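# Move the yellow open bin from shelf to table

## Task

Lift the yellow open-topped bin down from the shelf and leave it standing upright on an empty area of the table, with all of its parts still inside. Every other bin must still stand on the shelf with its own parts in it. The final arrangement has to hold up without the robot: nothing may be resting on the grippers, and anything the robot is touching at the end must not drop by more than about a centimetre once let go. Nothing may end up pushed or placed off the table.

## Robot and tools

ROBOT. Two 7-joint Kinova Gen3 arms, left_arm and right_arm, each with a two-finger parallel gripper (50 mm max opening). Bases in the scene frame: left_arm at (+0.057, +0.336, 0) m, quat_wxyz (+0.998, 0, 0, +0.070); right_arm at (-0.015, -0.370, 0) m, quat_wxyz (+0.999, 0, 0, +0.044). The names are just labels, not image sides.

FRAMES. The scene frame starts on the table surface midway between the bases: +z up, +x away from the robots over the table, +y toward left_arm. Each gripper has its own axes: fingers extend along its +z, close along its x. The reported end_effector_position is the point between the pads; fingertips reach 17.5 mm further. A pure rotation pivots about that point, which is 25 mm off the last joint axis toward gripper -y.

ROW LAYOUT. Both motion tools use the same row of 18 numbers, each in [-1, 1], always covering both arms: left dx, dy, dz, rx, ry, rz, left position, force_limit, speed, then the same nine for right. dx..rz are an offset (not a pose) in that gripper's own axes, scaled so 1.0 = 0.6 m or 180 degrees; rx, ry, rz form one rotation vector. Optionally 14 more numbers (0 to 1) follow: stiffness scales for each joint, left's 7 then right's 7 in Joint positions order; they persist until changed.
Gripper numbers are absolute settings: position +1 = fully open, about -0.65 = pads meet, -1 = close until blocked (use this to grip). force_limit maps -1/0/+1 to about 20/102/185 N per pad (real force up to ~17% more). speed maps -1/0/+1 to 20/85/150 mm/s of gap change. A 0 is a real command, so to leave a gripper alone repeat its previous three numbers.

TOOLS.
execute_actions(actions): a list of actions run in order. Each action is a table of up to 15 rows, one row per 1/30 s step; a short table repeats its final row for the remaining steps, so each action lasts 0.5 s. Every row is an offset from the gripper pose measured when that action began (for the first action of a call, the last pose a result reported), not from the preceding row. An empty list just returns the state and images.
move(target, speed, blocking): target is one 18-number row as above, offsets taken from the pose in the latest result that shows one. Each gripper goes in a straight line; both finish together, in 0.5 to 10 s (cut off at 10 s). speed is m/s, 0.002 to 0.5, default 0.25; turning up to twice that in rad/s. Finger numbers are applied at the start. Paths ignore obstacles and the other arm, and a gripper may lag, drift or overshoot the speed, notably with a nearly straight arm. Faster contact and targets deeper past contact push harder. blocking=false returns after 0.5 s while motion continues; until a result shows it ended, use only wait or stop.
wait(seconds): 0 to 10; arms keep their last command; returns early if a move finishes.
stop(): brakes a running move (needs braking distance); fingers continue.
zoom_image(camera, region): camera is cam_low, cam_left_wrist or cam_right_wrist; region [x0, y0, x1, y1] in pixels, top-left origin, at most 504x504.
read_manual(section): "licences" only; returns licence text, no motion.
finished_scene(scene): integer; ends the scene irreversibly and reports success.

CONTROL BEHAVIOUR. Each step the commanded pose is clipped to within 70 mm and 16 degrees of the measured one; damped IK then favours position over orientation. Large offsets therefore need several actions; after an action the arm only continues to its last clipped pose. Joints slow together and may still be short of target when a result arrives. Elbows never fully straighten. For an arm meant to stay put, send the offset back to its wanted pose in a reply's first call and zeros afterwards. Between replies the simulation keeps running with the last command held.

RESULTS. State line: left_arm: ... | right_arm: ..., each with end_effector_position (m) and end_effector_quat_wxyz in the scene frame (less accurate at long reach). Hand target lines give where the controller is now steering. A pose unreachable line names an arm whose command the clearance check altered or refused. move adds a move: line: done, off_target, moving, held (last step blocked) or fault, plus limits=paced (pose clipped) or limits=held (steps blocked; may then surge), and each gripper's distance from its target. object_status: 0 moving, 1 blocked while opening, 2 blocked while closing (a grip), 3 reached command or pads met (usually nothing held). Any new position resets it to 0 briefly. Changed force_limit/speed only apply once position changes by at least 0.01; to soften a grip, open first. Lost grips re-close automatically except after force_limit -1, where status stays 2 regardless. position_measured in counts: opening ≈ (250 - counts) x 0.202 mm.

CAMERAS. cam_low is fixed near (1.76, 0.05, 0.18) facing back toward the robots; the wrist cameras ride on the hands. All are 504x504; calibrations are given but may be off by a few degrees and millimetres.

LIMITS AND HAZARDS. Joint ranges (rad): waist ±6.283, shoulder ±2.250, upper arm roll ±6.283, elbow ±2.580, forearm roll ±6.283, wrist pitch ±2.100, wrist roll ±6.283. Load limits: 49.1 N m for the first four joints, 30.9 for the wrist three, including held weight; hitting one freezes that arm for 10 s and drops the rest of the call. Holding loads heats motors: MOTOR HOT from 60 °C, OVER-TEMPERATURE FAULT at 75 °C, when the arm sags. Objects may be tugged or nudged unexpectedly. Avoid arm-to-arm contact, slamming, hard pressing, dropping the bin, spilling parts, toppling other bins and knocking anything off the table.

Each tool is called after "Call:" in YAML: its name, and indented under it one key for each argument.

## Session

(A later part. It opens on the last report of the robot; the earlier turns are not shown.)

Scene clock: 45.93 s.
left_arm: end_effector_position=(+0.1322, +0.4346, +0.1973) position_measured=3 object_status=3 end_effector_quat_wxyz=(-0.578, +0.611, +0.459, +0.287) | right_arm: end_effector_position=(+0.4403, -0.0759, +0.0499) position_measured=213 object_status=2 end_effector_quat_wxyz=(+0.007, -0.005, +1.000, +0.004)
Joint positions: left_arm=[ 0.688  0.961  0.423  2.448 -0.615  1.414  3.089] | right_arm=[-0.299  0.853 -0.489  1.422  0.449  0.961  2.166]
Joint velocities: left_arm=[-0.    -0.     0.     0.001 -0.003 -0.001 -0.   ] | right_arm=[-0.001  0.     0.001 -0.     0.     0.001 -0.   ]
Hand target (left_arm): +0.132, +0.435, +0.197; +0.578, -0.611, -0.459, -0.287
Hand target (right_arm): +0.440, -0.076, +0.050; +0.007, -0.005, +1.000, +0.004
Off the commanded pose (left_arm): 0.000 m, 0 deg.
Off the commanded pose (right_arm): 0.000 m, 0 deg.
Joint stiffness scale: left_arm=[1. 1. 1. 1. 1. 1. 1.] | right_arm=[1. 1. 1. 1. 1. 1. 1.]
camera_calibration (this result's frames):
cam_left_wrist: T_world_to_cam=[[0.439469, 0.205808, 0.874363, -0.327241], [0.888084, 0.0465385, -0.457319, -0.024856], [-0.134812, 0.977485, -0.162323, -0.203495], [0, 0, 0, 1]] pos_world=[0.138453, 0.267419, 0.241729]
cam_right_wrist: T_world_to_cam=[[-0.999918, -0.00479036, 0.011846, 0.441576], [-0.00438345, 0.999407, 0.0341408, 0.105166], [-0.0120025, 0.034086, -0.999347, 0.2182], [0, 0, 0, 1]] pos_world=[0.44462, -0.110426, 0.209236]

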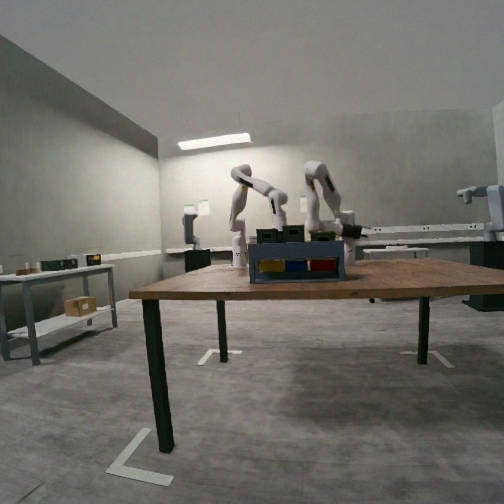

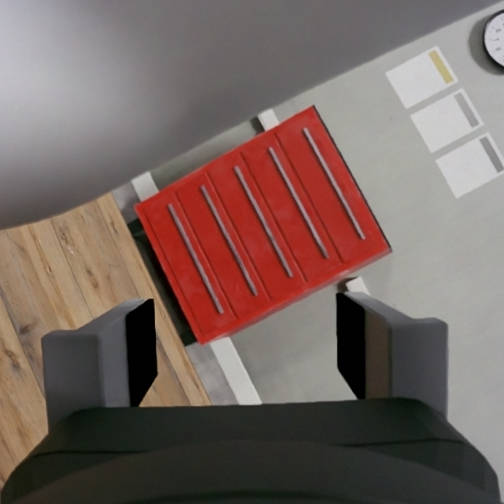

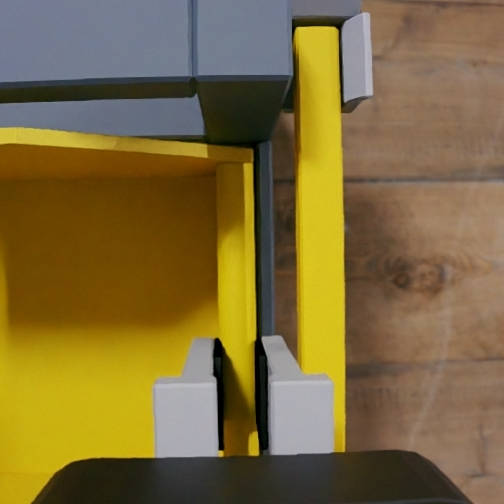

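Call:
move:
  target: [0,0,0,0,0,0,1,0,0, 0.003,0,-0.05,0,0,0,-1,0.4,0]
  speed: 0.05

Scene clock: 47.97 s.
left_arm: end_effector_position=(+0.1322, +0.4346, +0.1973) position_measured=3 object_status=3 end_effector_quat_wxyz=(-0.578, +0.611, +0.459, +0.287) | right_arm: end_effector_position=(+0.4385, -0.0772, +0.0754) position_measured=213 object_status=2 end_effector_quat_wxyz=(+0.008, -0.005, +1.000, +0.002)
Joint positions: left_arm=[ 0.688  0.961  0.423  2.448 -0.615  1.414  3.089] | right_arm=[-0.292  0.815 -0.508  1.408  0.439  1.015  2.17 ]
Joint velocities: left_arm=[ 0.  0. -0.  0. -0. -0. -0.] | right_arm=[ 0.003 -0.001 -0.005  0.     0.     0.     0.   ]
Hand target (left_arm): +0.132, +0.435, +0.197; +0.578, -0.611, -0.459, -0.287
Hand target (right_arm): +0.438, -0.076, +0.080; +0.007, -0.005, +1.000, +0.004
Off the commanded pose (left_arm): 0.000 m, 0 deg.
Off the commanded pose (right_arm): 0.005 m, 0 deg.
Joint stiffness scale: left_arm=[1. 1. 1. 1. 1. 1. 1.] | right_arm=[1. 1. 1. 1. 1. 1. 1.]
move: off_target (right_arm)
camera_calibration (this result's frames):
cam_left_wrist: T_world_to_cam=[[0.439469, 0.205808, 0.874363, -0.327241], [0.888084, 0.0465383, -0.457319, -0.0248559], [-0.134811, 0.977485, -0.162323, -0.203495], [0, 0, 0, 1]] pos_world=[0.138453, 0.267419, 0.241728]
cam_right_wrist: T_world_to_cam=[[-0.999941, -0.00458194, 0.00980833, 0.439638], [-0.00428906, 0.99955, 0.0296756, 0.105882], [-0.00993989, 0.0296318, -0.999511, 0.242454], [0, 0, 0, 1]] pos_world=[0.442476, -0.111004, 0.234881]

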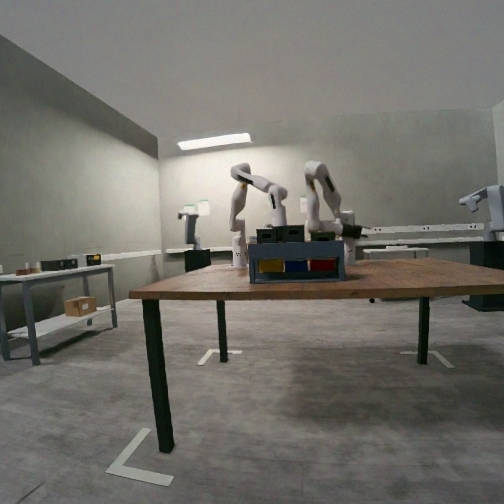

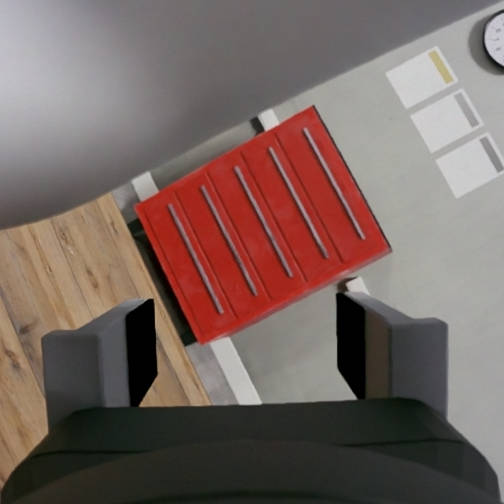

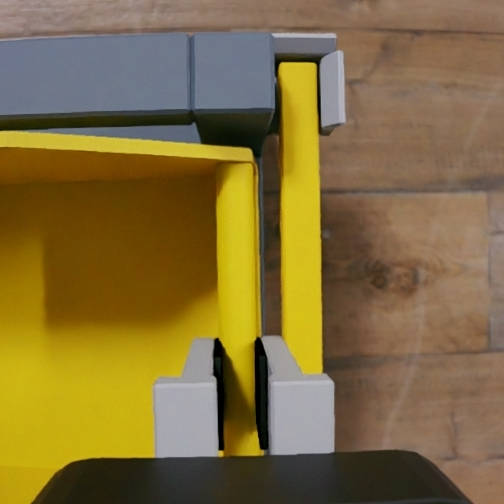

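Call:
move:
  target: [0,0,0,0,0,0,1,0,0, 0.01,0,-0.1,0,0,0,-1,0.4,0]
  speed: 0.08

Scene clock: 49.47 s.
left_arm: end_effector_position=(+0.1322, +0.4346, +0.1973) position_measured=3 object_status=3 end_effector_quat_wxyz=(-0.578, +0.611, +0.459, +0.287) | right_arm: end_effector_position=(+0.4325, -0.0787, +0.1309) position_measured=213 object_status=2 end_effector_quat_wxyz=(+0.009, -0.004, +1.000, -0.001)
Joint positions: left_arm=[ 0.688  0.961  0.423  2.448 -0.615  1.414  3.089] | right_arm=[-0.281  0.738 -0.542  1.366  0.408  1.135  2.185]
Joint velocities: left_arm=[-0.    -0.    -0.     0.    -0.002  0.     0.   ] | right_arm=[ 0.004 -0.002 -0.003 -0.     0.     0.    -0.   ]
Hand target (left_arm): +0.132, +0.435, +0.197; +0.578, -0.611, -0.459, -0.287
Hand target (right_arm): +0.432, -0.078, +0.135; +0.008, -0.005, +1.000, +0.002
Off the commanded pose (left_arm): 0.000 m, 0 deg.
Off the commanded pose (right_arm): 0.005 m, 0 deg.
Joint stiffness scale: left_arm=[1. 1. 1. 1. 1. 1. 1.] | right_arm=[1. 1. 1. 1. 1. 1. 1.]
move: off_target (right_arm)
camera_calibration (this result's frames):
cam_left_wrist: T_world_to_cam=[[0.439469, 0.205808, 0.874363, -0.327241], [0.888084, 0.0465383, -0.457319, -0.024856], [-0.134811, 0.977485, -0.162323, -0.203495], [0, 0, 0, 1]] pos_world=[0.138453, 0.267419, 0.241729]
cam_right_wrist: T_world_to_cam=[[-0.999967, -0.00259758, 0.00769788, 0.433511], [-0.00241054, 0.999704, 0.0242086, 0.105686], [-0.00775848, 0.0241892, -0.999677, 0.296566], [0, 0, 0, 1]] pos_world=[0.436052, -0.111702, 0.290574]

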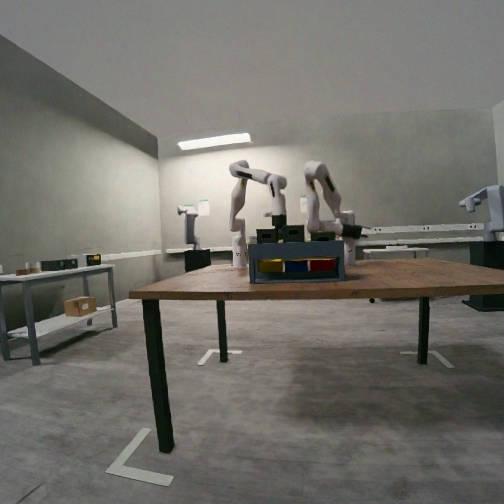

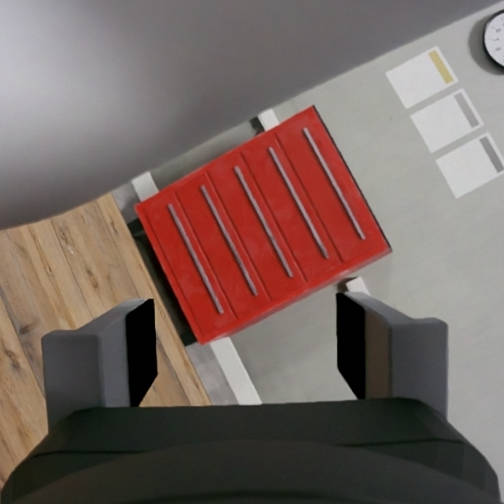

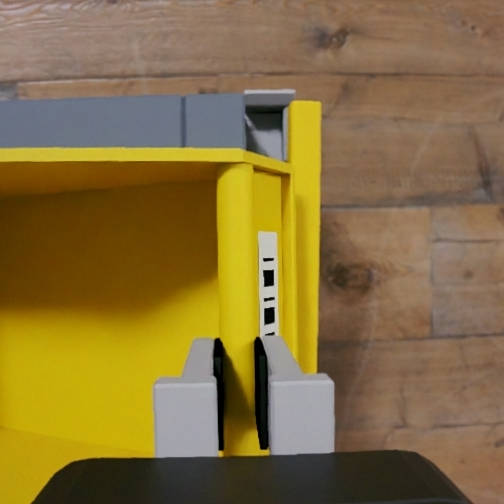

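Call:
move:
  target: [0,0,0,0,0,0,1,0,0, 0.13,0,-0.03,0,0,0,-1,0.4,0]
  speed: 0.08

Scene clock: 51.23 s.
left_arm: end_effector_position=(+0.1322, +0.4346, +0.1973) position_measured=3 object_status=3 end_effector_quat_wxyz=(-0.578, +0.611, +0.459, +0.287) | right_arm: end_effector_position=(+0.3566, -0.0834, +0.1462) position_measured=213 object_status=2 end_effector_quat_wxyz=(+0.009, -0.006, +1.000, -0.006)
Joint positions: left_arm=[ 0.688  0.961  0.423  2.448 -0.615  1.414  3.089] | right_arm=[-0.302  0.604 -0.593  1.579  0.394  1.075  2.064]
Joint velocities: left_arm=[-0.     0.    -0.     0.     0.001  0.    -0.   ] | right_arm=[ 0.    -0.006 -0.002  0.002 -0.    -0.001 -0.002]
Hand target (left_arm): +0.132, +0.435, +0.197; +0.578, -0.611, -0.459, -0.287
Hand target (right_arm): +0.354, -0.079, +0.148; +0.009, -0.004, +1.000, -0.000
Off the commanded pose (left_arm): 0.000 m, 0 deg.
Off the commanded pose (right_arm): 0.005 m, 1 deg.
Joint stiffness scale: left_arm=[1. 1. 1. 1. 1. 1. 1.] | right_arm=[1. 1. 1. 1. 1. 1. 1.]
move: off_target (right_arm)
camera_calibration (this result's frames):
cam_left_wrist: T_world_to_cam=[[0.439469, 0.205808, 0.874363, -0.327241], [0.888084, 0.0465386, -0.457319, -0.0248561], [-0.134812, 0.977485, -0.162323, -0.203495], [0, 0, 0, 1]] pos_world=[0.138453, 0.267419, 0.241728]
cam_right_wrist: T_world_to_cam=[[-0.999945, -0.00654881, 0.00824845, 0.357024], [-0.00644131, 0.999895, 0.012992, 0.112898], [-0.00833266, 0.0129381, -0.999882, 0.31074], [0, 0, 0, 1]] pos_world=[0.360321, -0.114568, 0.306291]

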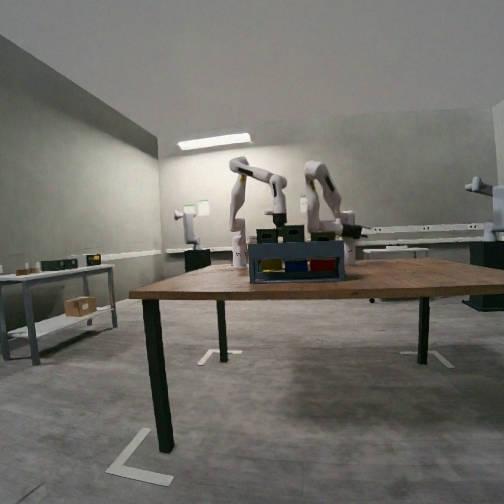

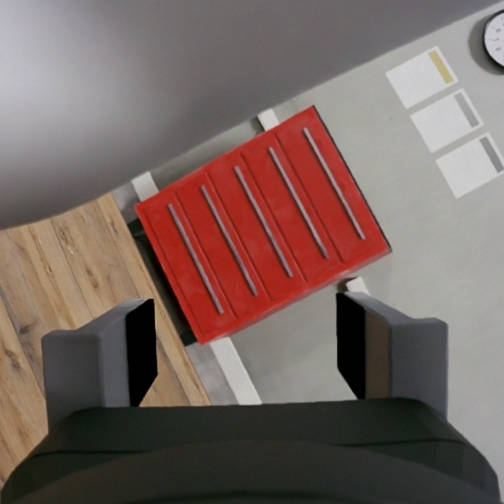

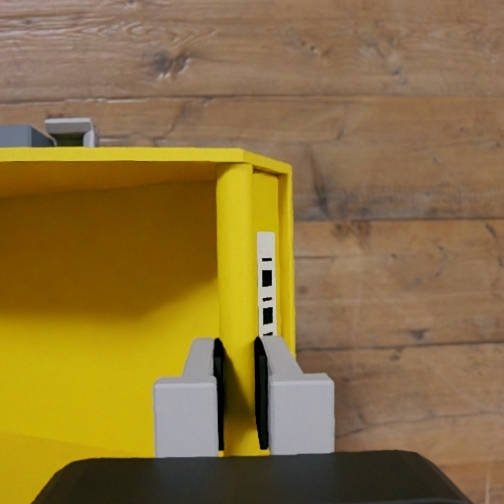

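Call:
move:
  target: [0,0,0,0,0,0,1,0,0, 0.167,-0.3,0.1,0,0,0,-1,0.4,0]
  speed: 0.15

Call:
move:
  target: [0,0,0,0,0,0,1,0,0, 0,0,0.065,0,0,0,-1,0.4,0]
  speed: 0.05

Scene clock: 54.03 s.
left_arm: end_effector_position=(+0.1322, +0.4346, +0.1973) position_measured=3 object_status=3 end_effector_quat_wxyz=(-0.578, +0.611, +0.459, +0.287) | right_arm: end_effector_position=(+0.2573, -0.2630, +0.0877) position_measured=213 object_status=2 end_effector_quat_wxyz=(+0.007, -0.007, +1.000, -0.007)
Joint positions: left_arm=[ 0.688  0.961  0.423  2.448 -0.615  1.414  3.089] | right_arm=[ 0.003  0.367 -0.587  2.246  0.385  0.618  2.196]
Joint velocities: left_arm=[ 0.    -0.001  0.     0.     0.     0.    -0.   ] | right_arm=[ 0.012 -0.001 -0.     0.    -0.     0.    -0.001]
Hand target (left_arm): +0.132, +0.435, +0.197; +0.578, -0.611, -0.459, -0.287
Hand target (right_arm): +0.258, -0.265, +0.087; +0.008, -0.007, +1.000, -0.006
Off the commanded pose (left_arm): 0.000 m, 0 deg.
Off the commanded pose (right_arm): 0.003 m, 0 deg.
Joint stiffness scale: left_arm=[1. 1. 1. 1. 1. 1. 1.] | right_arm=[1. 1. 1. 1. 1. 1. 1.]
move: done
camera_calibration (this result's frames):
cam_left_wrist: T_world_to_cam=[[0.439469, 0.205808, 0.874363, -0.327241], [0.888084, 0.0465386, -0.457319, -0.0248561], [-0.134812, 0.977485, -0.162323, -0.203495], [0, 0, 0, 1]] pos_world=[0.138453, 0.267419, 0.241728]
cam_right_wrist: T_world_to_cam=[[-0.999904, -0.00747501, 0.0116249, 0.25655], [-0.00733558, 0.999901, 0.0119916, 0.292888], [-0.0117134, 0.0119052, -0.999861, 0.254255], [0, 0, 0, 1]] pos_world=[0.261653, -0.293968, 0.247725]

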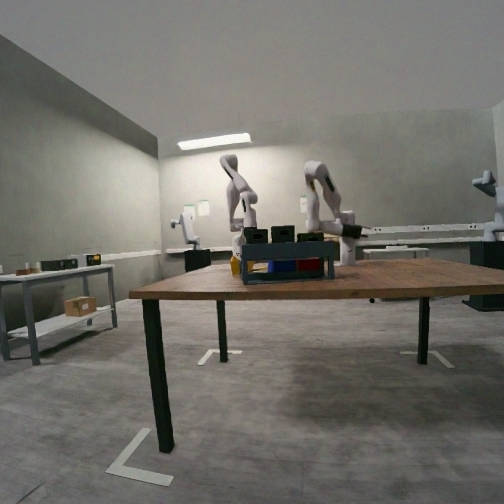

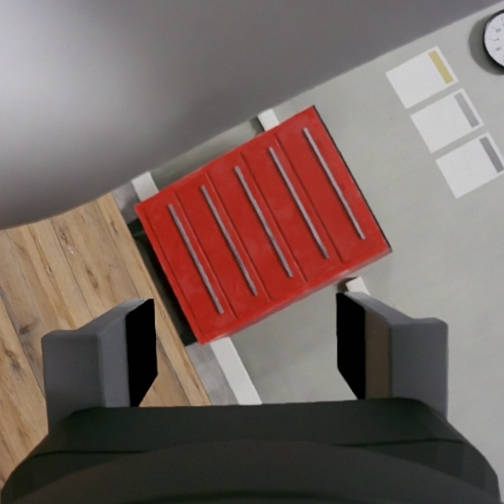

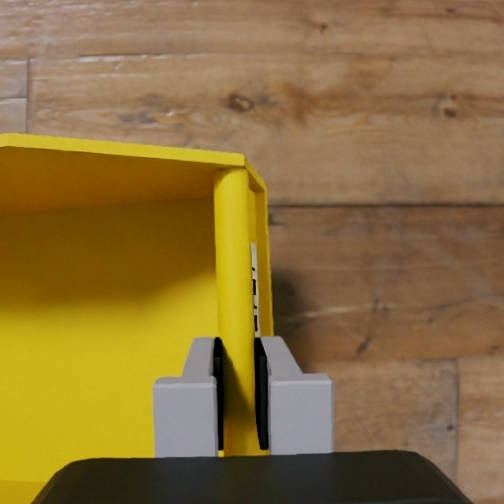

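Scene clock: 55.13 s.
left_arm: end_effector_position=(+0.1322, +0.4346, +0.1973) position_measured=3 object_status=3 end_effector_quat_wxyz=(-0.578, +0.611, +0.459, +0.287) | right_arm: end_effector_position=(+0.2586, -0.2633, +0.0519) position_measured=213 object_status=2 end_effector_quat_wxyz=(+0.008, -0.006, +1.000, -0.007)
Joint positions: left_arm=[ 0.688  0.961  0.423  2.448 -0.615  1.414  3.089] | right_arm=[-0.076  0.457 -0.5    2.288  0.508  0.495  2.078]
Joint velocities: left_arm=[ 0.001 -0.     0.     0.001 -0.001  0.    -0.   ] | right_arm=[-0.013  0.003  0.01   0.    -0.    -0.002 -0.   ]
Hand target (left_arm): +0.132, +0.435, +0.197; +0.578, -0.611, -0.459, -0.287
Hand target (right_arm): +0.258, -0.263, +0.049; +0.007, -0.007, +1.000, -0.006
Off the commanded pose (left_arm): 0.000 m, 0 deg.
Off the commanded pose (right_arm): 0.003 m, 0 deg.
Joint stiffness scale: left_arm=[1. 1. 1. 1. 1. 1. 1.] | right_arm=[1. 1. 1. 1. 1. 1. 1.]
move: done
camera_calibration (this result's frames):
cam_left_wrist: T_world_to_cam=[[0.439469, 0.205808, 0.874363, -0.327241], [0.888084, 0.0465385, -0.457319, -0.024856], [-0.134812, 0.977485, -0.162323, -0.203495], [0, 0, 0, 1]] pos_world=[0.138453, 0.267419, 0.241729]
cam_right_wrist: T_world_to_cam=[[-0.999939, -0.00509079, 0.00983173, 0.25897], [-0.0049757, 0.999919, 0.0116954, 0.293084], [-0.00989047, 0.0116457, -0.999883, 0.217998], [0, 0, 0, 1]] pos_world=[0.262569, -0.294281, 0.211999]

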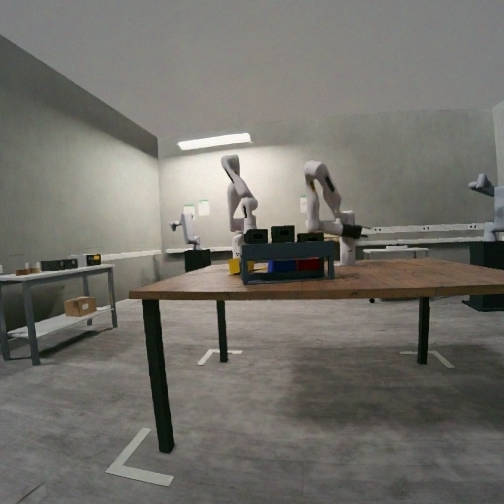

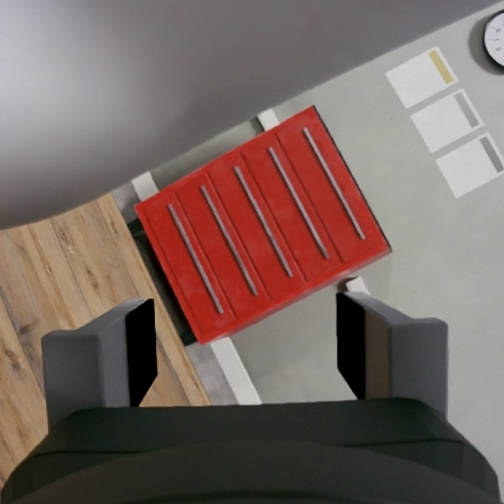

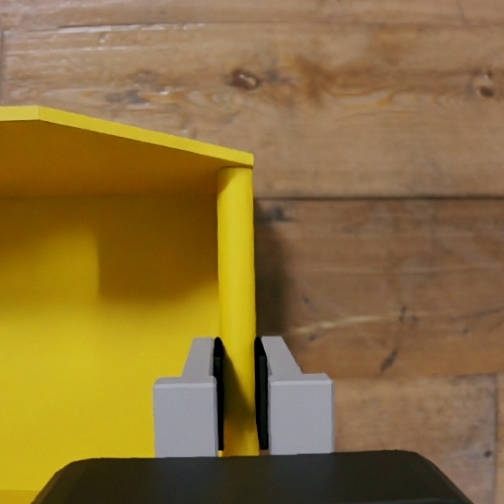

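Call:
execute_actions:
  actions:
    - [[0,0,0,0,0,0,1,0,0, 0,0,0,0,0,0,0.3,0.4,0]]
    - [[0,0,0,0,0,0,1,0,0, 0,0,-0.1,0,0,0,0.3,0.4,0]]
    - [[0,0,0,0,0,0,1,0,0, 0,0,-0.1,0,0,0,0.3,0.4,0]]
    - [[0,0,0,0,0,0,1,0,0, 0,0,-0.05,0,0,0,0.3,0.4,0]]

Scene clock: 57.73 s.
left_arm: end_effector_position=(+0.1322, +0.4346, +0.1973) position_measured=3 object_status=3 end_effector_quat_wxyz=(-0.578, +0.611, +0.459, +0.287) | right_arm: end_effector_position=(+0.2605, -0.2597, +0.1951) position_measured=107 object_status=3 end_effector_quat_wxyz=(+0.014, -0.012, +1.000, -0.010)
Joint positions: left_arm=[ 0.688  0.961  0.423  2.448 -0.615  1.414  3.089] | right_arm=[ 0.089  0.132 -0.634  2.059  0.134  0.969  2.462]
Joint velocities: left_arm=[-0. -0. -0. -0. -0. -0. -0.] | right_arm=[ 0.005 -0.01  -0.    -0.002 -0.     0.003  0.001]
Hand target (left_arm): +0.132, +0.435, +0.197; +0.578, -0.611, -0.459, -0.287
Hand target (right_arm): +0.258, -0.260, +0.197; +0.011, -0.011, +1.000, -0.009
Off the commanded pose (left_arm): 0.000 m, 0 deg.
Off the commanded pose (right_arm): 0.003 m, 0 deg.
Joint stiffness scale: left_arm=[1. 1. 1. 1. 1. 1. 1.] | right_arm=[1. 1. 1. 1. 1. 1. 1.]
camera_calibration (this result's frames):
cam_left_wrist: T_world_to_cam=[[0.439469, 0.205808, 0.874363, -0.327241], [0.888084, 0.0465383, -0.457319, -0.024856], [-0.134811, 0.977485, -0.162323, -0.203495], [0, 0, 0, 1]] pos_world=[0.138453, 0.267419, 0.241729]
cam_right_wrist: T_world_to_cam=[[-0.999824, -0.01853, -0.0028338, 0.258443], [-0.0185448, 0.999814, 0.00527453, 0.292573], [0.00273553, 0.00532615, -0.999982, 0.356279], [0, 0, 0, 1]] pos_world=[0.262849, -0.289627, 0.355462]

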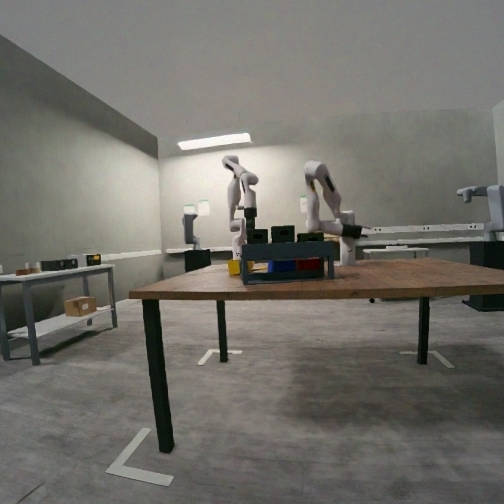

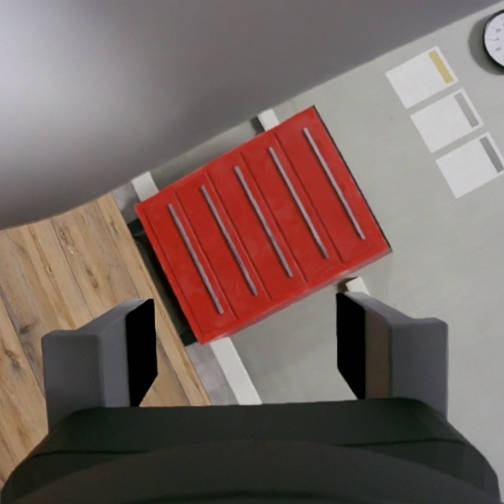

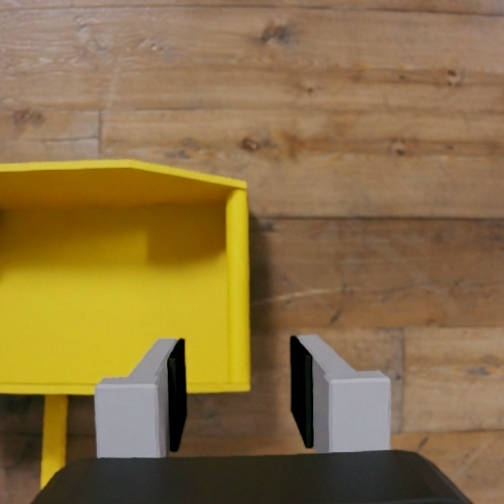

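Call:
zoom_image:
  camera: "cam_low"
  region: [215, 200, 355, 300]

Region (215, 200, 355, 300) of cam_low's 504x504 image, scaled by 3.600, with more detail than that image has; it fills the top 360 rows of this view, and the rest is white.

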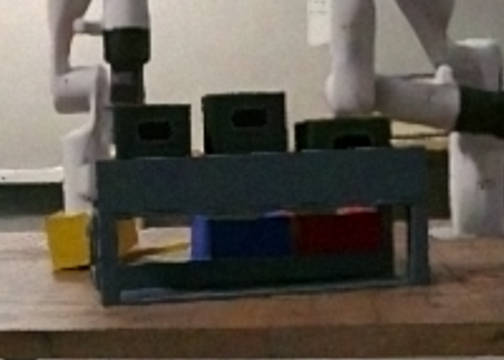

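Call:
move:
  target: [0,0,0,0,0,0,1,0,0, -0.13,0.05,-0.25,0,0,0,0.3,0.4,0]
  speed: 0.25

Scene clock: 59.90 s.
left_arm: end_effector_position=(+0.1322, +0.4346, +0.1973) position_measured=3 object_status=3 end_effector_quat_wxyz=(-0.578, +0.611, +0.459, +0.287) | right_arm: end_effector_position=(+0.3343, -0.2227, +0.3464) position_measured=107 object_status=3 end_effector_quat_wxyz=(+0.016, -0.013, +1.000, -0.005)
Joint positions: left_arm=[ 0.688  0.961  0.423  2.448 -0.615  1.414  3.089] | right_arm=[ 0.052  0.2   -0.634  1.469  0.145  1.492  2.498]
Joint velocities: left_arm=[-0.     0.    -0.     0.001 -0.001  0.    -0.   ] | right_arm=[-0.01   0.004 -0.    -0.002  0.001  0.001  0.001]
Hand target (left_arm): +0.132, +0.435, +0.197; +0.578, -0.611, -0.459, -0.287
Hand target (right_arm): +0.334, -0.226, +0.346; +0.015, -0.011, +1.000, -0.010
Off the commanded pose (left_arm): 0.000 m, 0 deg.
Off the commanded pose (right_arm): 0.002 m, 1 deg.
Joint stiffness scale: left_arm=[1. 1. 1. 1. 1. 1. 1.] | right_arm=[1. 1. 1. 1. 1. 1. 1.]
move: done
camera_calibration (this result's frames):
cam_left_wrist: T_world_to_cam=[[0.439469, 0.205808, 0.874363, -0.327241], [0.888084, 0.0465383, -0.457319, -0.0248559], [-0.134811, 0.977485, -0.162323, -0.203495], [0, 0, 0, 1]] pos_world=[0.138453, 0.267419, 0.241729]
cam_right_wrist: T_world_to_cam=[[-0.999783, -0.0200579, -0.00557778, 0.333919], [-0.0201431, 0.999674, 0.0156638, 0.253073], [0.00526178, 0.0157727, -0.999862, 0.508564], [0, 0, 0, 1]] pos_world=[0.336269, -0.254315, 0.506392]

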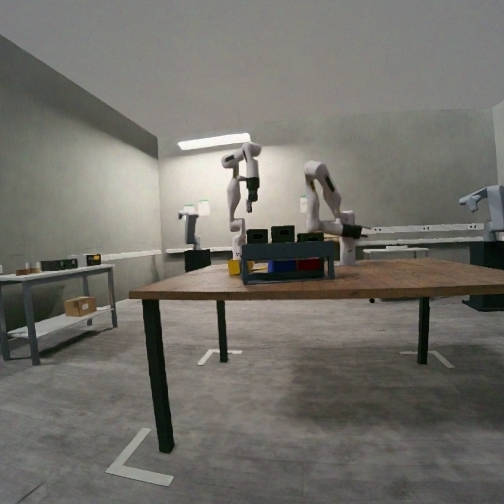

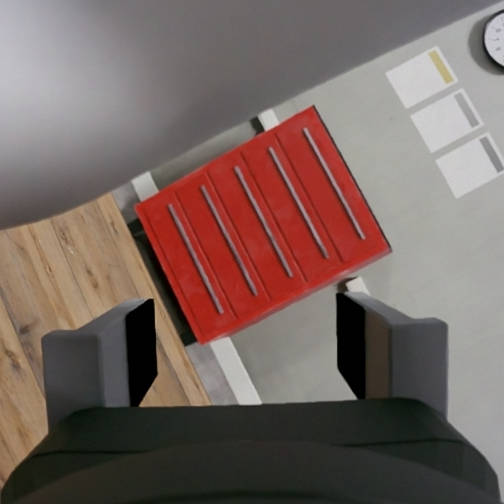

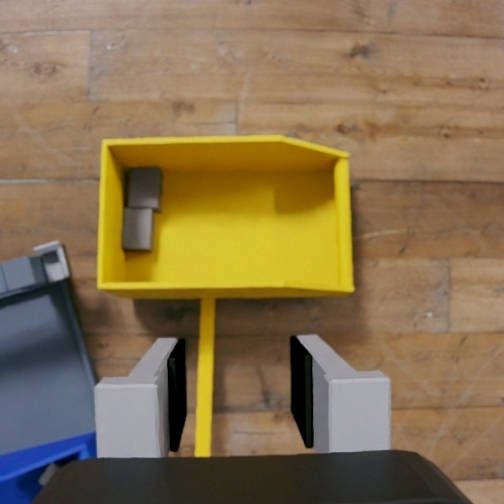

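Call:
move:
  target: [0,0,0,0,0,0,1,0,0, 0.12,-0.08,0.41,0,0,0,0.2,0.4,0]
  speed: 0.25

Scene clock: 62.30 s.
left_arm: end_effector_position=(+0.1322, +0.4346, +0.1973) position_measured=3 object_status=3 end_effector_quat_wxyz=(-0.578, +0.611, +0.459, +0.287) | right_arm: end_effector_position=(+0.2679, -0.2732, +0.1005) position_measured=123 object_status=3 end_effector_quat_wxyz=(+0.012, -0.014, +1.000, -0.003)
Joint positions: left_arm=[ 0.688  0.961  0.423  2.448 -0.615  1.414  3.089] | right_arm=[ 0.047  0.331 -0.575  2.227  0.333  0.643  2.312]
Joint velocities: left_arm=[-0.    -0.001  0.    -0.    -0.    -0.    -0.   ] | right_arm=[-0.008  0.005  0.002  0.    -0.    -0.001 -0.001]
Hand target (left_arm): +0.132, +0.435, +0.197; +0.578, -0.611, -0.459, -0.287
Hand target (right_arm): +0.270, -0.274, +0.099; +0.015, -0.014, +1.000, -0.004
Off the commanded pose (left_arm): 0.000 m, 0 deg.
Off the commanded pose (right_arm): 0.004 m, 0 deg.
Joint stiffness scale: left_arm=[1. 1. 1. 1. 1. 1. 1.] | right_arm=[1. 1. 1. 1. 1. 1. 1.]
move: off_target (right_arm)
camera_calibration (this result's frames):
cam_left_wrist: T_world_to_cam=[[0.439469, 0.205808, 0.874363, -0.327241], [0.888084, 0.0465385, -0.457319, -0.024856], [-0.134812, 0.977485, -0.162323, -0.203495], [0, 0, 0, 1]] pos_world=[0.138453, 0.267419, 0.241729]
cam_right_wrist: T_world_to_cam=[[-0.999762, -0.0217927, 0.000662386, 0.264062], [-0.0217772, 0.9996, 0.0180593, 0.30621], [-0.00105568, 0.0180406, -0.999837, 0.266116], [0, 0, 0, 1]] pos_world=[0.270949, -0.305134, 0.260367]

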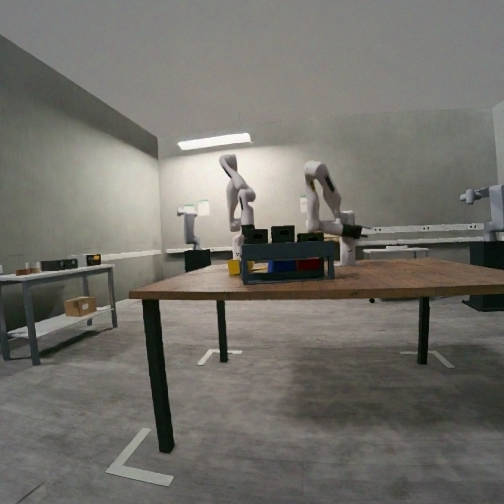

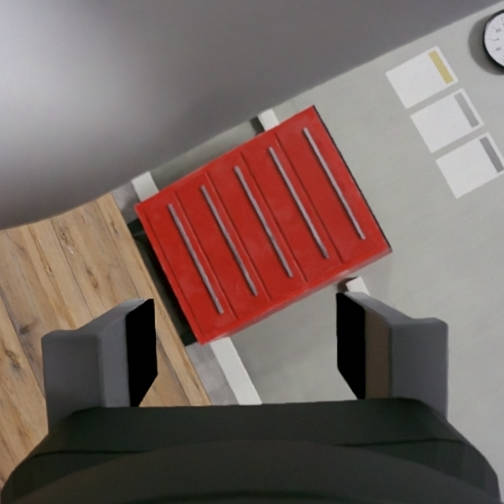

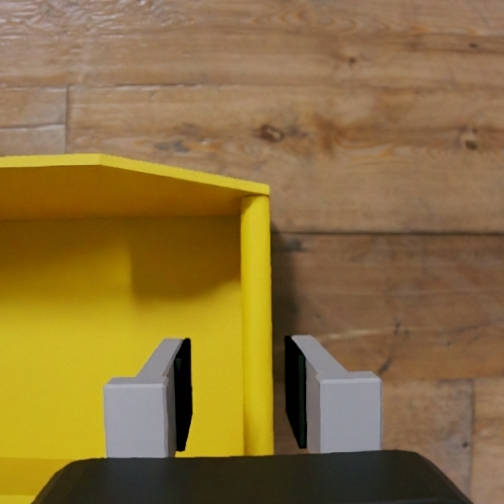

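Call:
move:
  target: [0,0,0,0,0,0,1,0,0, 0.008,0,0.108,0,0,0,0.2,0.4,0]
  speed: 0.1

Call:
execute_actions:
  actions:
    - [[0,0,0,0,0,0,1,0,0, 0,0,0,0,0,0,-1,0.4,0]]
    - [[0,0,0,0,0,0,1,0,0, 0,0,0,0,0,0,-1,0.4,0]]

Scene clock: 64.00 s.
left_arm: end_effector_position=(+0.1322, +0.4346, +0.1973) position_measured=3 object_status=3 end_effector_quat_wxyz=(-0.578, +0.611, +0.459, +0.287) | right_arm: end_effector_position=(+0.2635, -0.2740, +0.0370) position_measured=123 object_status=3 end_effector_quat_wxyz=(+0.010, -0.013, +1.000, -0.004)
Joint positions: left_arm=[ 0.688  0.961  0.423  2.448 -0.615  1.414  3.089] | right_arm=[-0.09   0.488 -0.432  2.312  0.548  0.422  2.096]
Joint velocities: left_arm=[-0.     0.    -0.    -0.    -0.001 -0.     0.   ] | right_arm=[-0.014  0.002  0.01   0.001 -0.    -0.004 -0.   ]
Hand target (left_arm): +0.132, +0.435, +0.197; +0.578, -0.611, -0.459, -0.287
Hand target (right_arm): +0.264, -0.273, +0.036; +0.012, -0.014, +1.000, -0.003
Off the commanded pose (left_arm): 0.000 m, 0 deg.
Off the commanded pose (right_arm): 0.002 m, 0 deg.
Joint stiffness scale: left_arm=[1. 1. 1. 1. 1. 1. 1.] | right_arm=[1. 1. 1. 1. 1. 1. 1.]
move: done
camera_calibration (this result's frames):
cam_left_wrist: T_world_to_cam=[[0.439468, 0.205808, 0.874363, -0.327241], [0.888084, 0.0465384, -0.457319, -0.0248561], [-0.134812, 0.977485, -0.162323, -0.203495], [0, 0, 0, 1]] pos_world=[0.138453, 0.267419, 0.241728]
cam_right_wrist: T_world_to_cam=[[-0.999803, -0.0192966, 0.00470134, 0.260264], [-0.019213, 0.999667, 0.0172165, 0.30741], [-0.00503199, 0.0171228, -0.999841, 0.203501], [0, 0, 0, 1]] pos_world=[0.267142, -0.30577, 0.196953]

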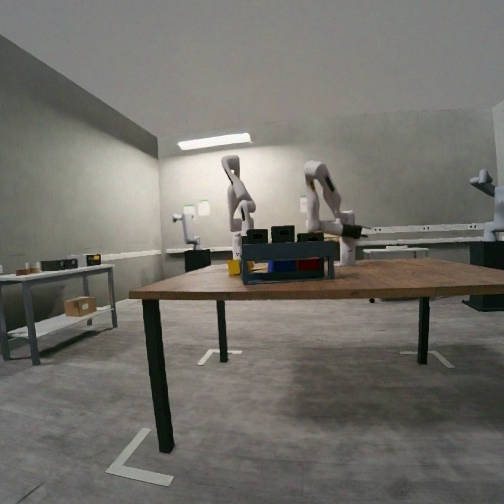

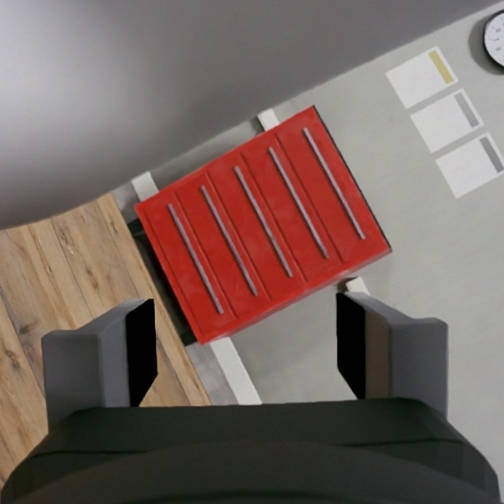

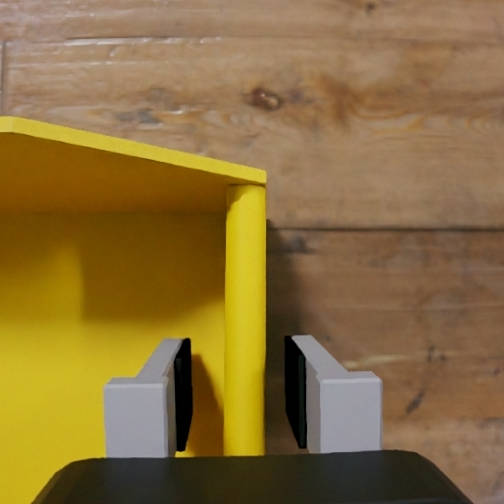

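Scene clock: 65.00 s.
left_arm: end_effector_position=(+0.1322, +0.4346, +0.1973) position_measured=3 object_status=3 end_effector_quat_wxyz=(-0.578, +0.611, +0.459, +0.287) | right_arm: end_effector_position=(+0.2635, -0.2740, +0.0370) position_measured=210 object_status=2 end_effector_quat_wxyz=(+0.010, -0.013, +1.000, -0.004)
Joint positions: left_arm=[ 0.688  0.961  0.423  2.448 -0.615  1.414  3.089] | right_arm=[-0.09   0.488 -0.432  2.312  0.548  0.422  2.096]
Joint velocities: left_arm=[ 0.     0.001 -0.     0.    -0.001  0.     0.   ] | right_arm=[-0.002  0.    -0.    -0.     0.    -0.001  0.001]
Hand target (left_arm): +0.132, +0.435, +0.197; +0.578, -0.611, -0.459, -0.287
Hand target (right_arm): +0.264, -0.274, +0.037; +0.010, -0.013, +1.000, -0.004
Off the commanded pose (left_arm): 0.000 m, 0 deg.
Off the commanded pose (right_arm): 0.000 m, 0 deg.
Joint stiffness scale: left_arm=[1. 1. 1. 1. 1. 1. 1.] | right_arm=[1. 1. 1. 1. 1. 1. 1.]
camera_calibration (this result's frames):
cam_left_wrist: T_world_to_cam=[[0.439469, 0.205808, 0.874363, -0.327241], [0.888084, 0.0465383, -0.457319, -0.0248559], [-0.134811, 0.977485, -0.162323, -0.203495], [0, 0, 0, 1]] pos_world=[0.138453, 0.267419, 0.241729]
cam_right_wrist: T_world_to_cam=[[-0.999802, -0.0193257, 0.00472123, 0.260242], [-0.019242, 0.999667, 0.0171847, 0.307422], [-0.00505177, 0.0170905, -0.999841, 0.203489], [0, 0, 0, 1]] pos_world=[0.267134, -0.305768, 0.196945]

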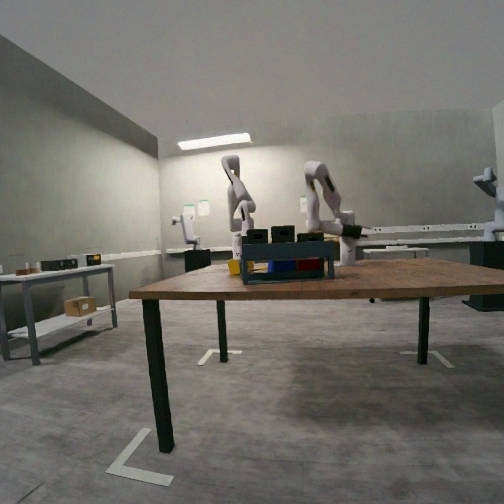

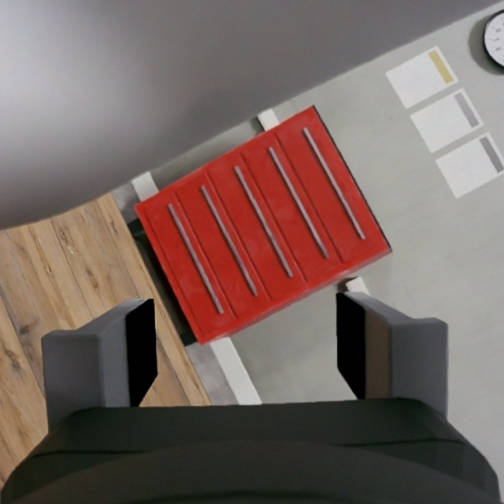

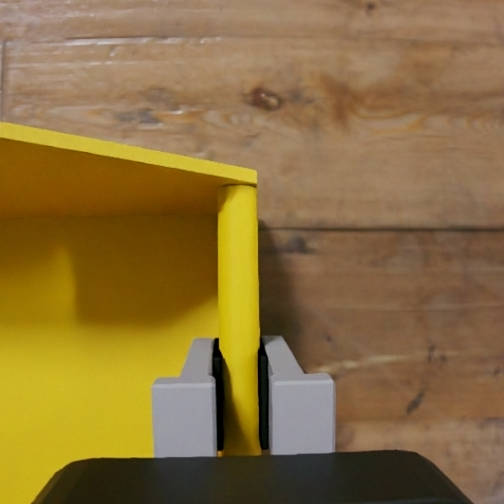

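Lift 4 cm, shift −y 10 cm, set down.

Call:
move:
  target: [0,0,0,0,0,0,1,0,0, 0,-0.02,-0.07,0,0,0,-1,0.4,0]
  speed: 0.08

Call:
move:
  target: [0,0,0,0,0,0,1,0,0, 0,-0.15,0,0,0,0,-1,0.4,0]
  speed: 0.12

Call:
move:
  target: [0,0,0,0,0,0,1,0,0, 0,0,0.075,0,0,0,-1,0.4,0]
  speed: 0.05

Scene clock: 66.80 s.
left_arm: end_effector_position=(+0.1322, +0.4346, +0.1973) position_measured=3 object_status=3 end_effector_quat_wxyz=(-0.578, +0.611, +0.459, +0.287) | right_arm: end_effector_position=(+0.2638, -0.2862, +0.0774) position_measured=210 object_status=2 end_effector_quat_wxyz=(+0.012, -0.013, +1.000, -0.004)
Joint positions: left_arm=[ 0.688  0.961  0.423  2.448 -0.615  1.414  3.089] | right_arm=[ 0.041  0.375 -0.538  2.283  0.405  0.553  2.268]
Joint velocities: left_arm=[ 0.001  0.    -0.    -0.001 -0.001  0.    -0.   ] | right_arm=[ 0.011 -0.003 -0.005 -0.001 -0.     0.002 -0.   ]
Hand target (left_arm): +0.132, +0.435, +0.197; +0.578, -0.611, -0.459, -0.287
Hand target (right_arm): +0.263, -0.286, +0.079; +0.011, -0.012, +1.000, -0.004
Off the commanded pose (left_arm): 0.000 m, 0 deg.
Off the commanded pose (right_arm): 0.002 m, 0 deg.
Joint stiffness scale: left_arm=[1. 1. 1. 1. 1. 1. 1.] | right_arm=[1. 1. 1. 1. 1. 1. 1.]
move: done
camera_calibration (this result's frames):
cam_left_wrist: T_world_to_cam=[[0.439468, 0.205808, 0.874363, -0.327241], [0.888084, 0.0465387, -0.457319, -0.0248561], [-0.134812, 0.977485, -0.162323, -0.203495], [0, 0, 0, 1]] pos_world=[0.138453, 0.267419, 0.241728]
cam_right_wrist: T_world_to_cam=[[-0.999787, -0.0205822, 0.00154204, 0.259939], [-0.0205546, 0.999658, 0.0161907, 0.319362], [-0.00187475, 0.0161555, -0.999868, 0.242921], [0, 0, 0, 1]] pos_world=[0.266904, -0.317827, 0.237317]

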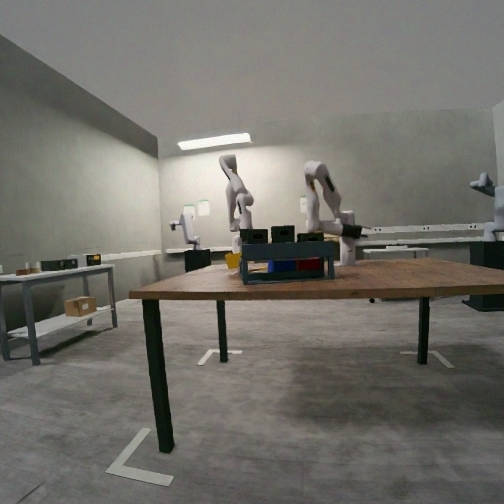

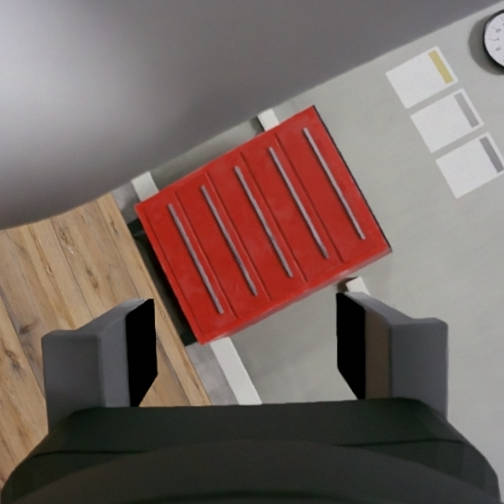

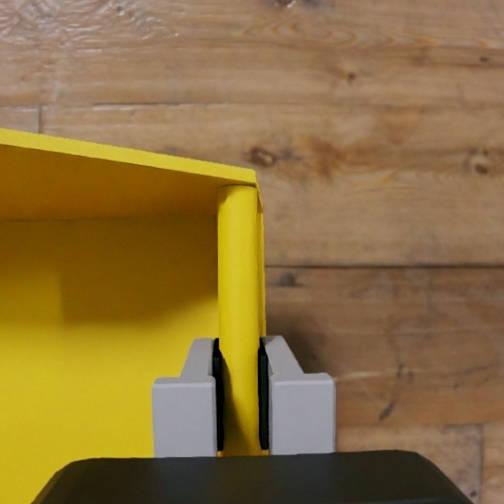

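Scene clock: 68.13 s.
left_arm: end_effector_position=(+0.1322, +0.4346, +0.1973) position_measured=3 object_status=3 end_effector_quat_wxyz=(-0.578, +0.611, +0.459, +0.287) | right_arm: end_effector_position=(+0.2634, -0.3788, +0.0777) position_measured=210 object_status=2 end_effector_quat_wxyz=(+0.008, -0.014, +1.000, -0.009)
Joint positions: left_arm=[ 0.688  0.961  0.423  2.448 -0.615  1.414  3.089] | right_arm=[ 0.348  0.34  -0.53   2.34   0.387  0.525  2.588]
Joint velocities: left_arm=[ 0.     0.     0.    -0.     0.001 -0.    -0.   ] | right_arm=[ 0.014  0.    -0.003 -0.     0.    -0.     0.   ]
Hand target (left_arm): +0.132, +0.435, +0.197; +0.578, -0.611, -0.459, -0.287
Hand target (right_arm): +0.265, -0.376, +0.078; +0.012, -0.013, +1.000, -0.005
Off the commanded pose (left_arm): 0.000 m, 0 deg.
Off the commanded pose (right_arm): 0.004 m, 1 deg.
Joint stiffness scale: left_arm=[1. 1. 1. 1. 1. 1. 1.] | right_arm=[1. 1. 1. 1. 1. 1. 1.]
move: off_target (right_arm)
camera_calibration (this result's frames):
cam_left_wrist: T_world_to_cam=[[0.439469, 0.205808, 0.874363, -0.327241], [0.888084, 0.0465386, -0.45732, -0.024856], [-0.134812, 0.977485, -0.162323, -0.203495], [0, 0, 0, 1]] pos_world=[0.138453, 0.267419, 0.241729]
cam_right_wrist: T_world_to_cam=[[-0.999732, -0.0212664, 0.00917274, 0.256799], [-0.0211952, 0.999745, 0.00779275, 0.41278], [-0.00933613, 0.00759624, -0.999928, 0.243506], [0, 0, 0, 1]] pos_world=[0.267752, -0.409063, 0.237916]

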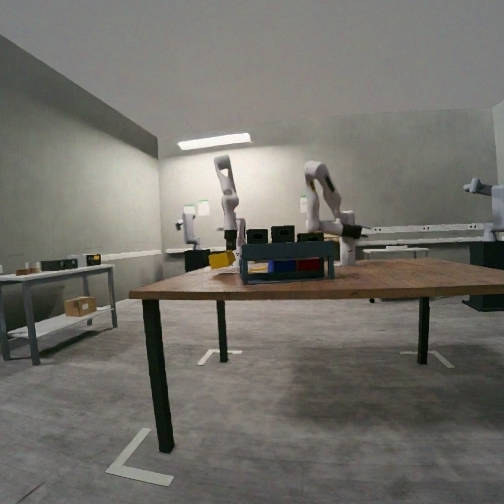

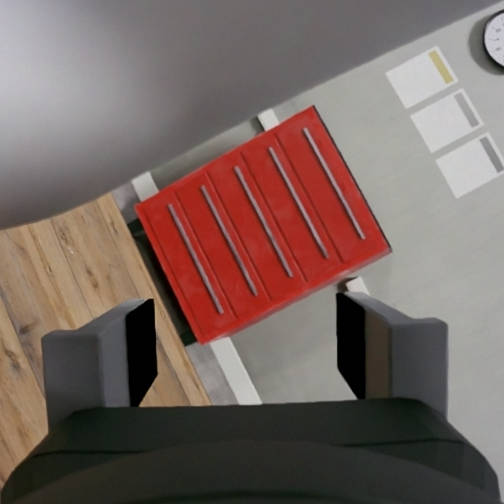

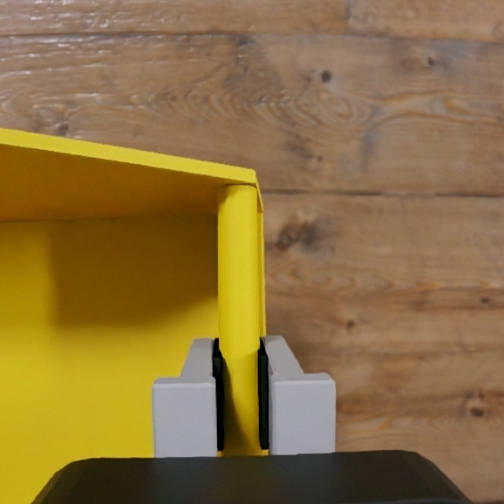

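Scene clock: 69.43 s.
left_arm: end_effector_position=(+0.1322, +0.4346, +0.1973) position_measured=3 object_status=3 end_effector_quat_wxyz=(-0.578, +0.611, +0.459, +0.287) | right_arm: end_effector_position=(+0.2638, -0.3802, +0.0342) position_measured=210 object_status=2 end_effector_quat_wxyz=(+0.007, -0.011, +1.000, -0.009)
Joint positions: left_arm=[ 0.688  0.961  0.423  2.448 -0.615  1.414  3.089] | right_arm=[ 0.221  0.464 -0.385  2.388  0.563  0.36   2.419]
Joint velocities: left_arm=[-0.  0. -0.  0.  0.  0.  0.] | right_arm=[-0.02   0.003  0.013  0.001  0.    -0.002 -0.   ]
Hand target (left_arm): +0.132, +0.435, +0.197; +0.578, -0.611, -0.459, -0.287
Hand target (right_arm): +0.264, -0.379, +0.033; +0.008, -0.014, +1.000, -0.008
Off the commanded pose (left_arm): 0.000 m, 0 deg.
Off the commanded pose (right_arm): 0.002 m, 0 deg.
Joint stiffness scale: left_arm=[1. 1. 1. 1. 1. 1. 1.] | right_arm=[1. 1. 1. 1. 1. 1. 1.]
move: done
camera_calibration (this result's frames):
cam_left_wrist: T_world_to_cam=[[0.439469, 0.205808, 0.874363, -0.327241], [0.888084, 0.0465386, -0.457319, -0.024856], [-0.134812, 0.977485, -0.162323, -0.203495], [0, 0, 0, 1]] pos_world=[0.138453, 0.267419, 0.241729]
cam_right_wrist: T_world_to_cam=[[-0.999788, -0.0169199, 0.0116942, 0.259125], [-0.0168367, 0.999832, 0.00718108, 0.413408], [-0.0118137, 0.00698267, -0.999906, 0.200431], [0, 0, 0, 1]] pos_world=[0.268399, -0.410354, 0.194414]

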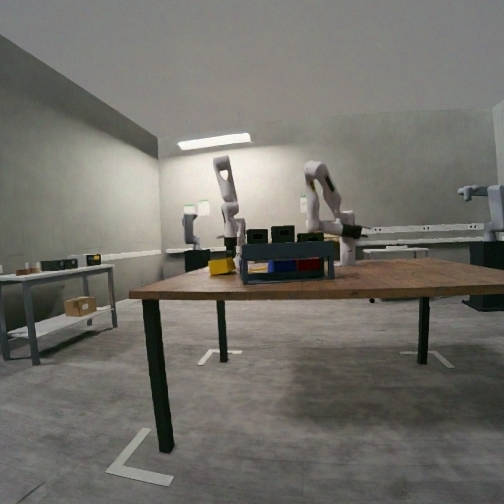

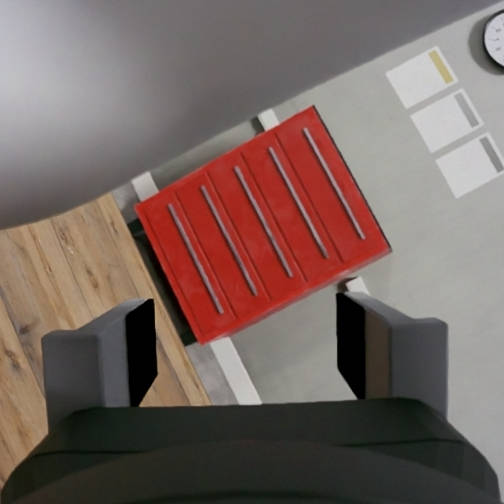

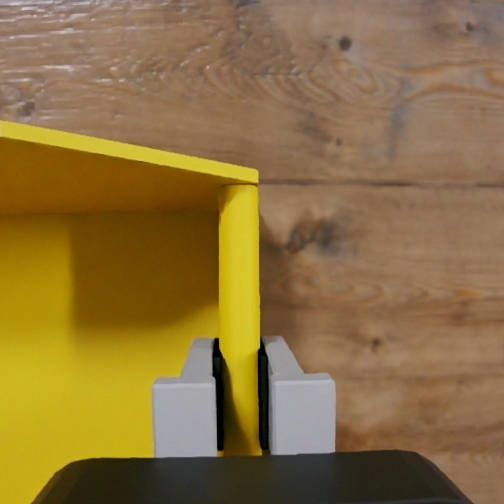

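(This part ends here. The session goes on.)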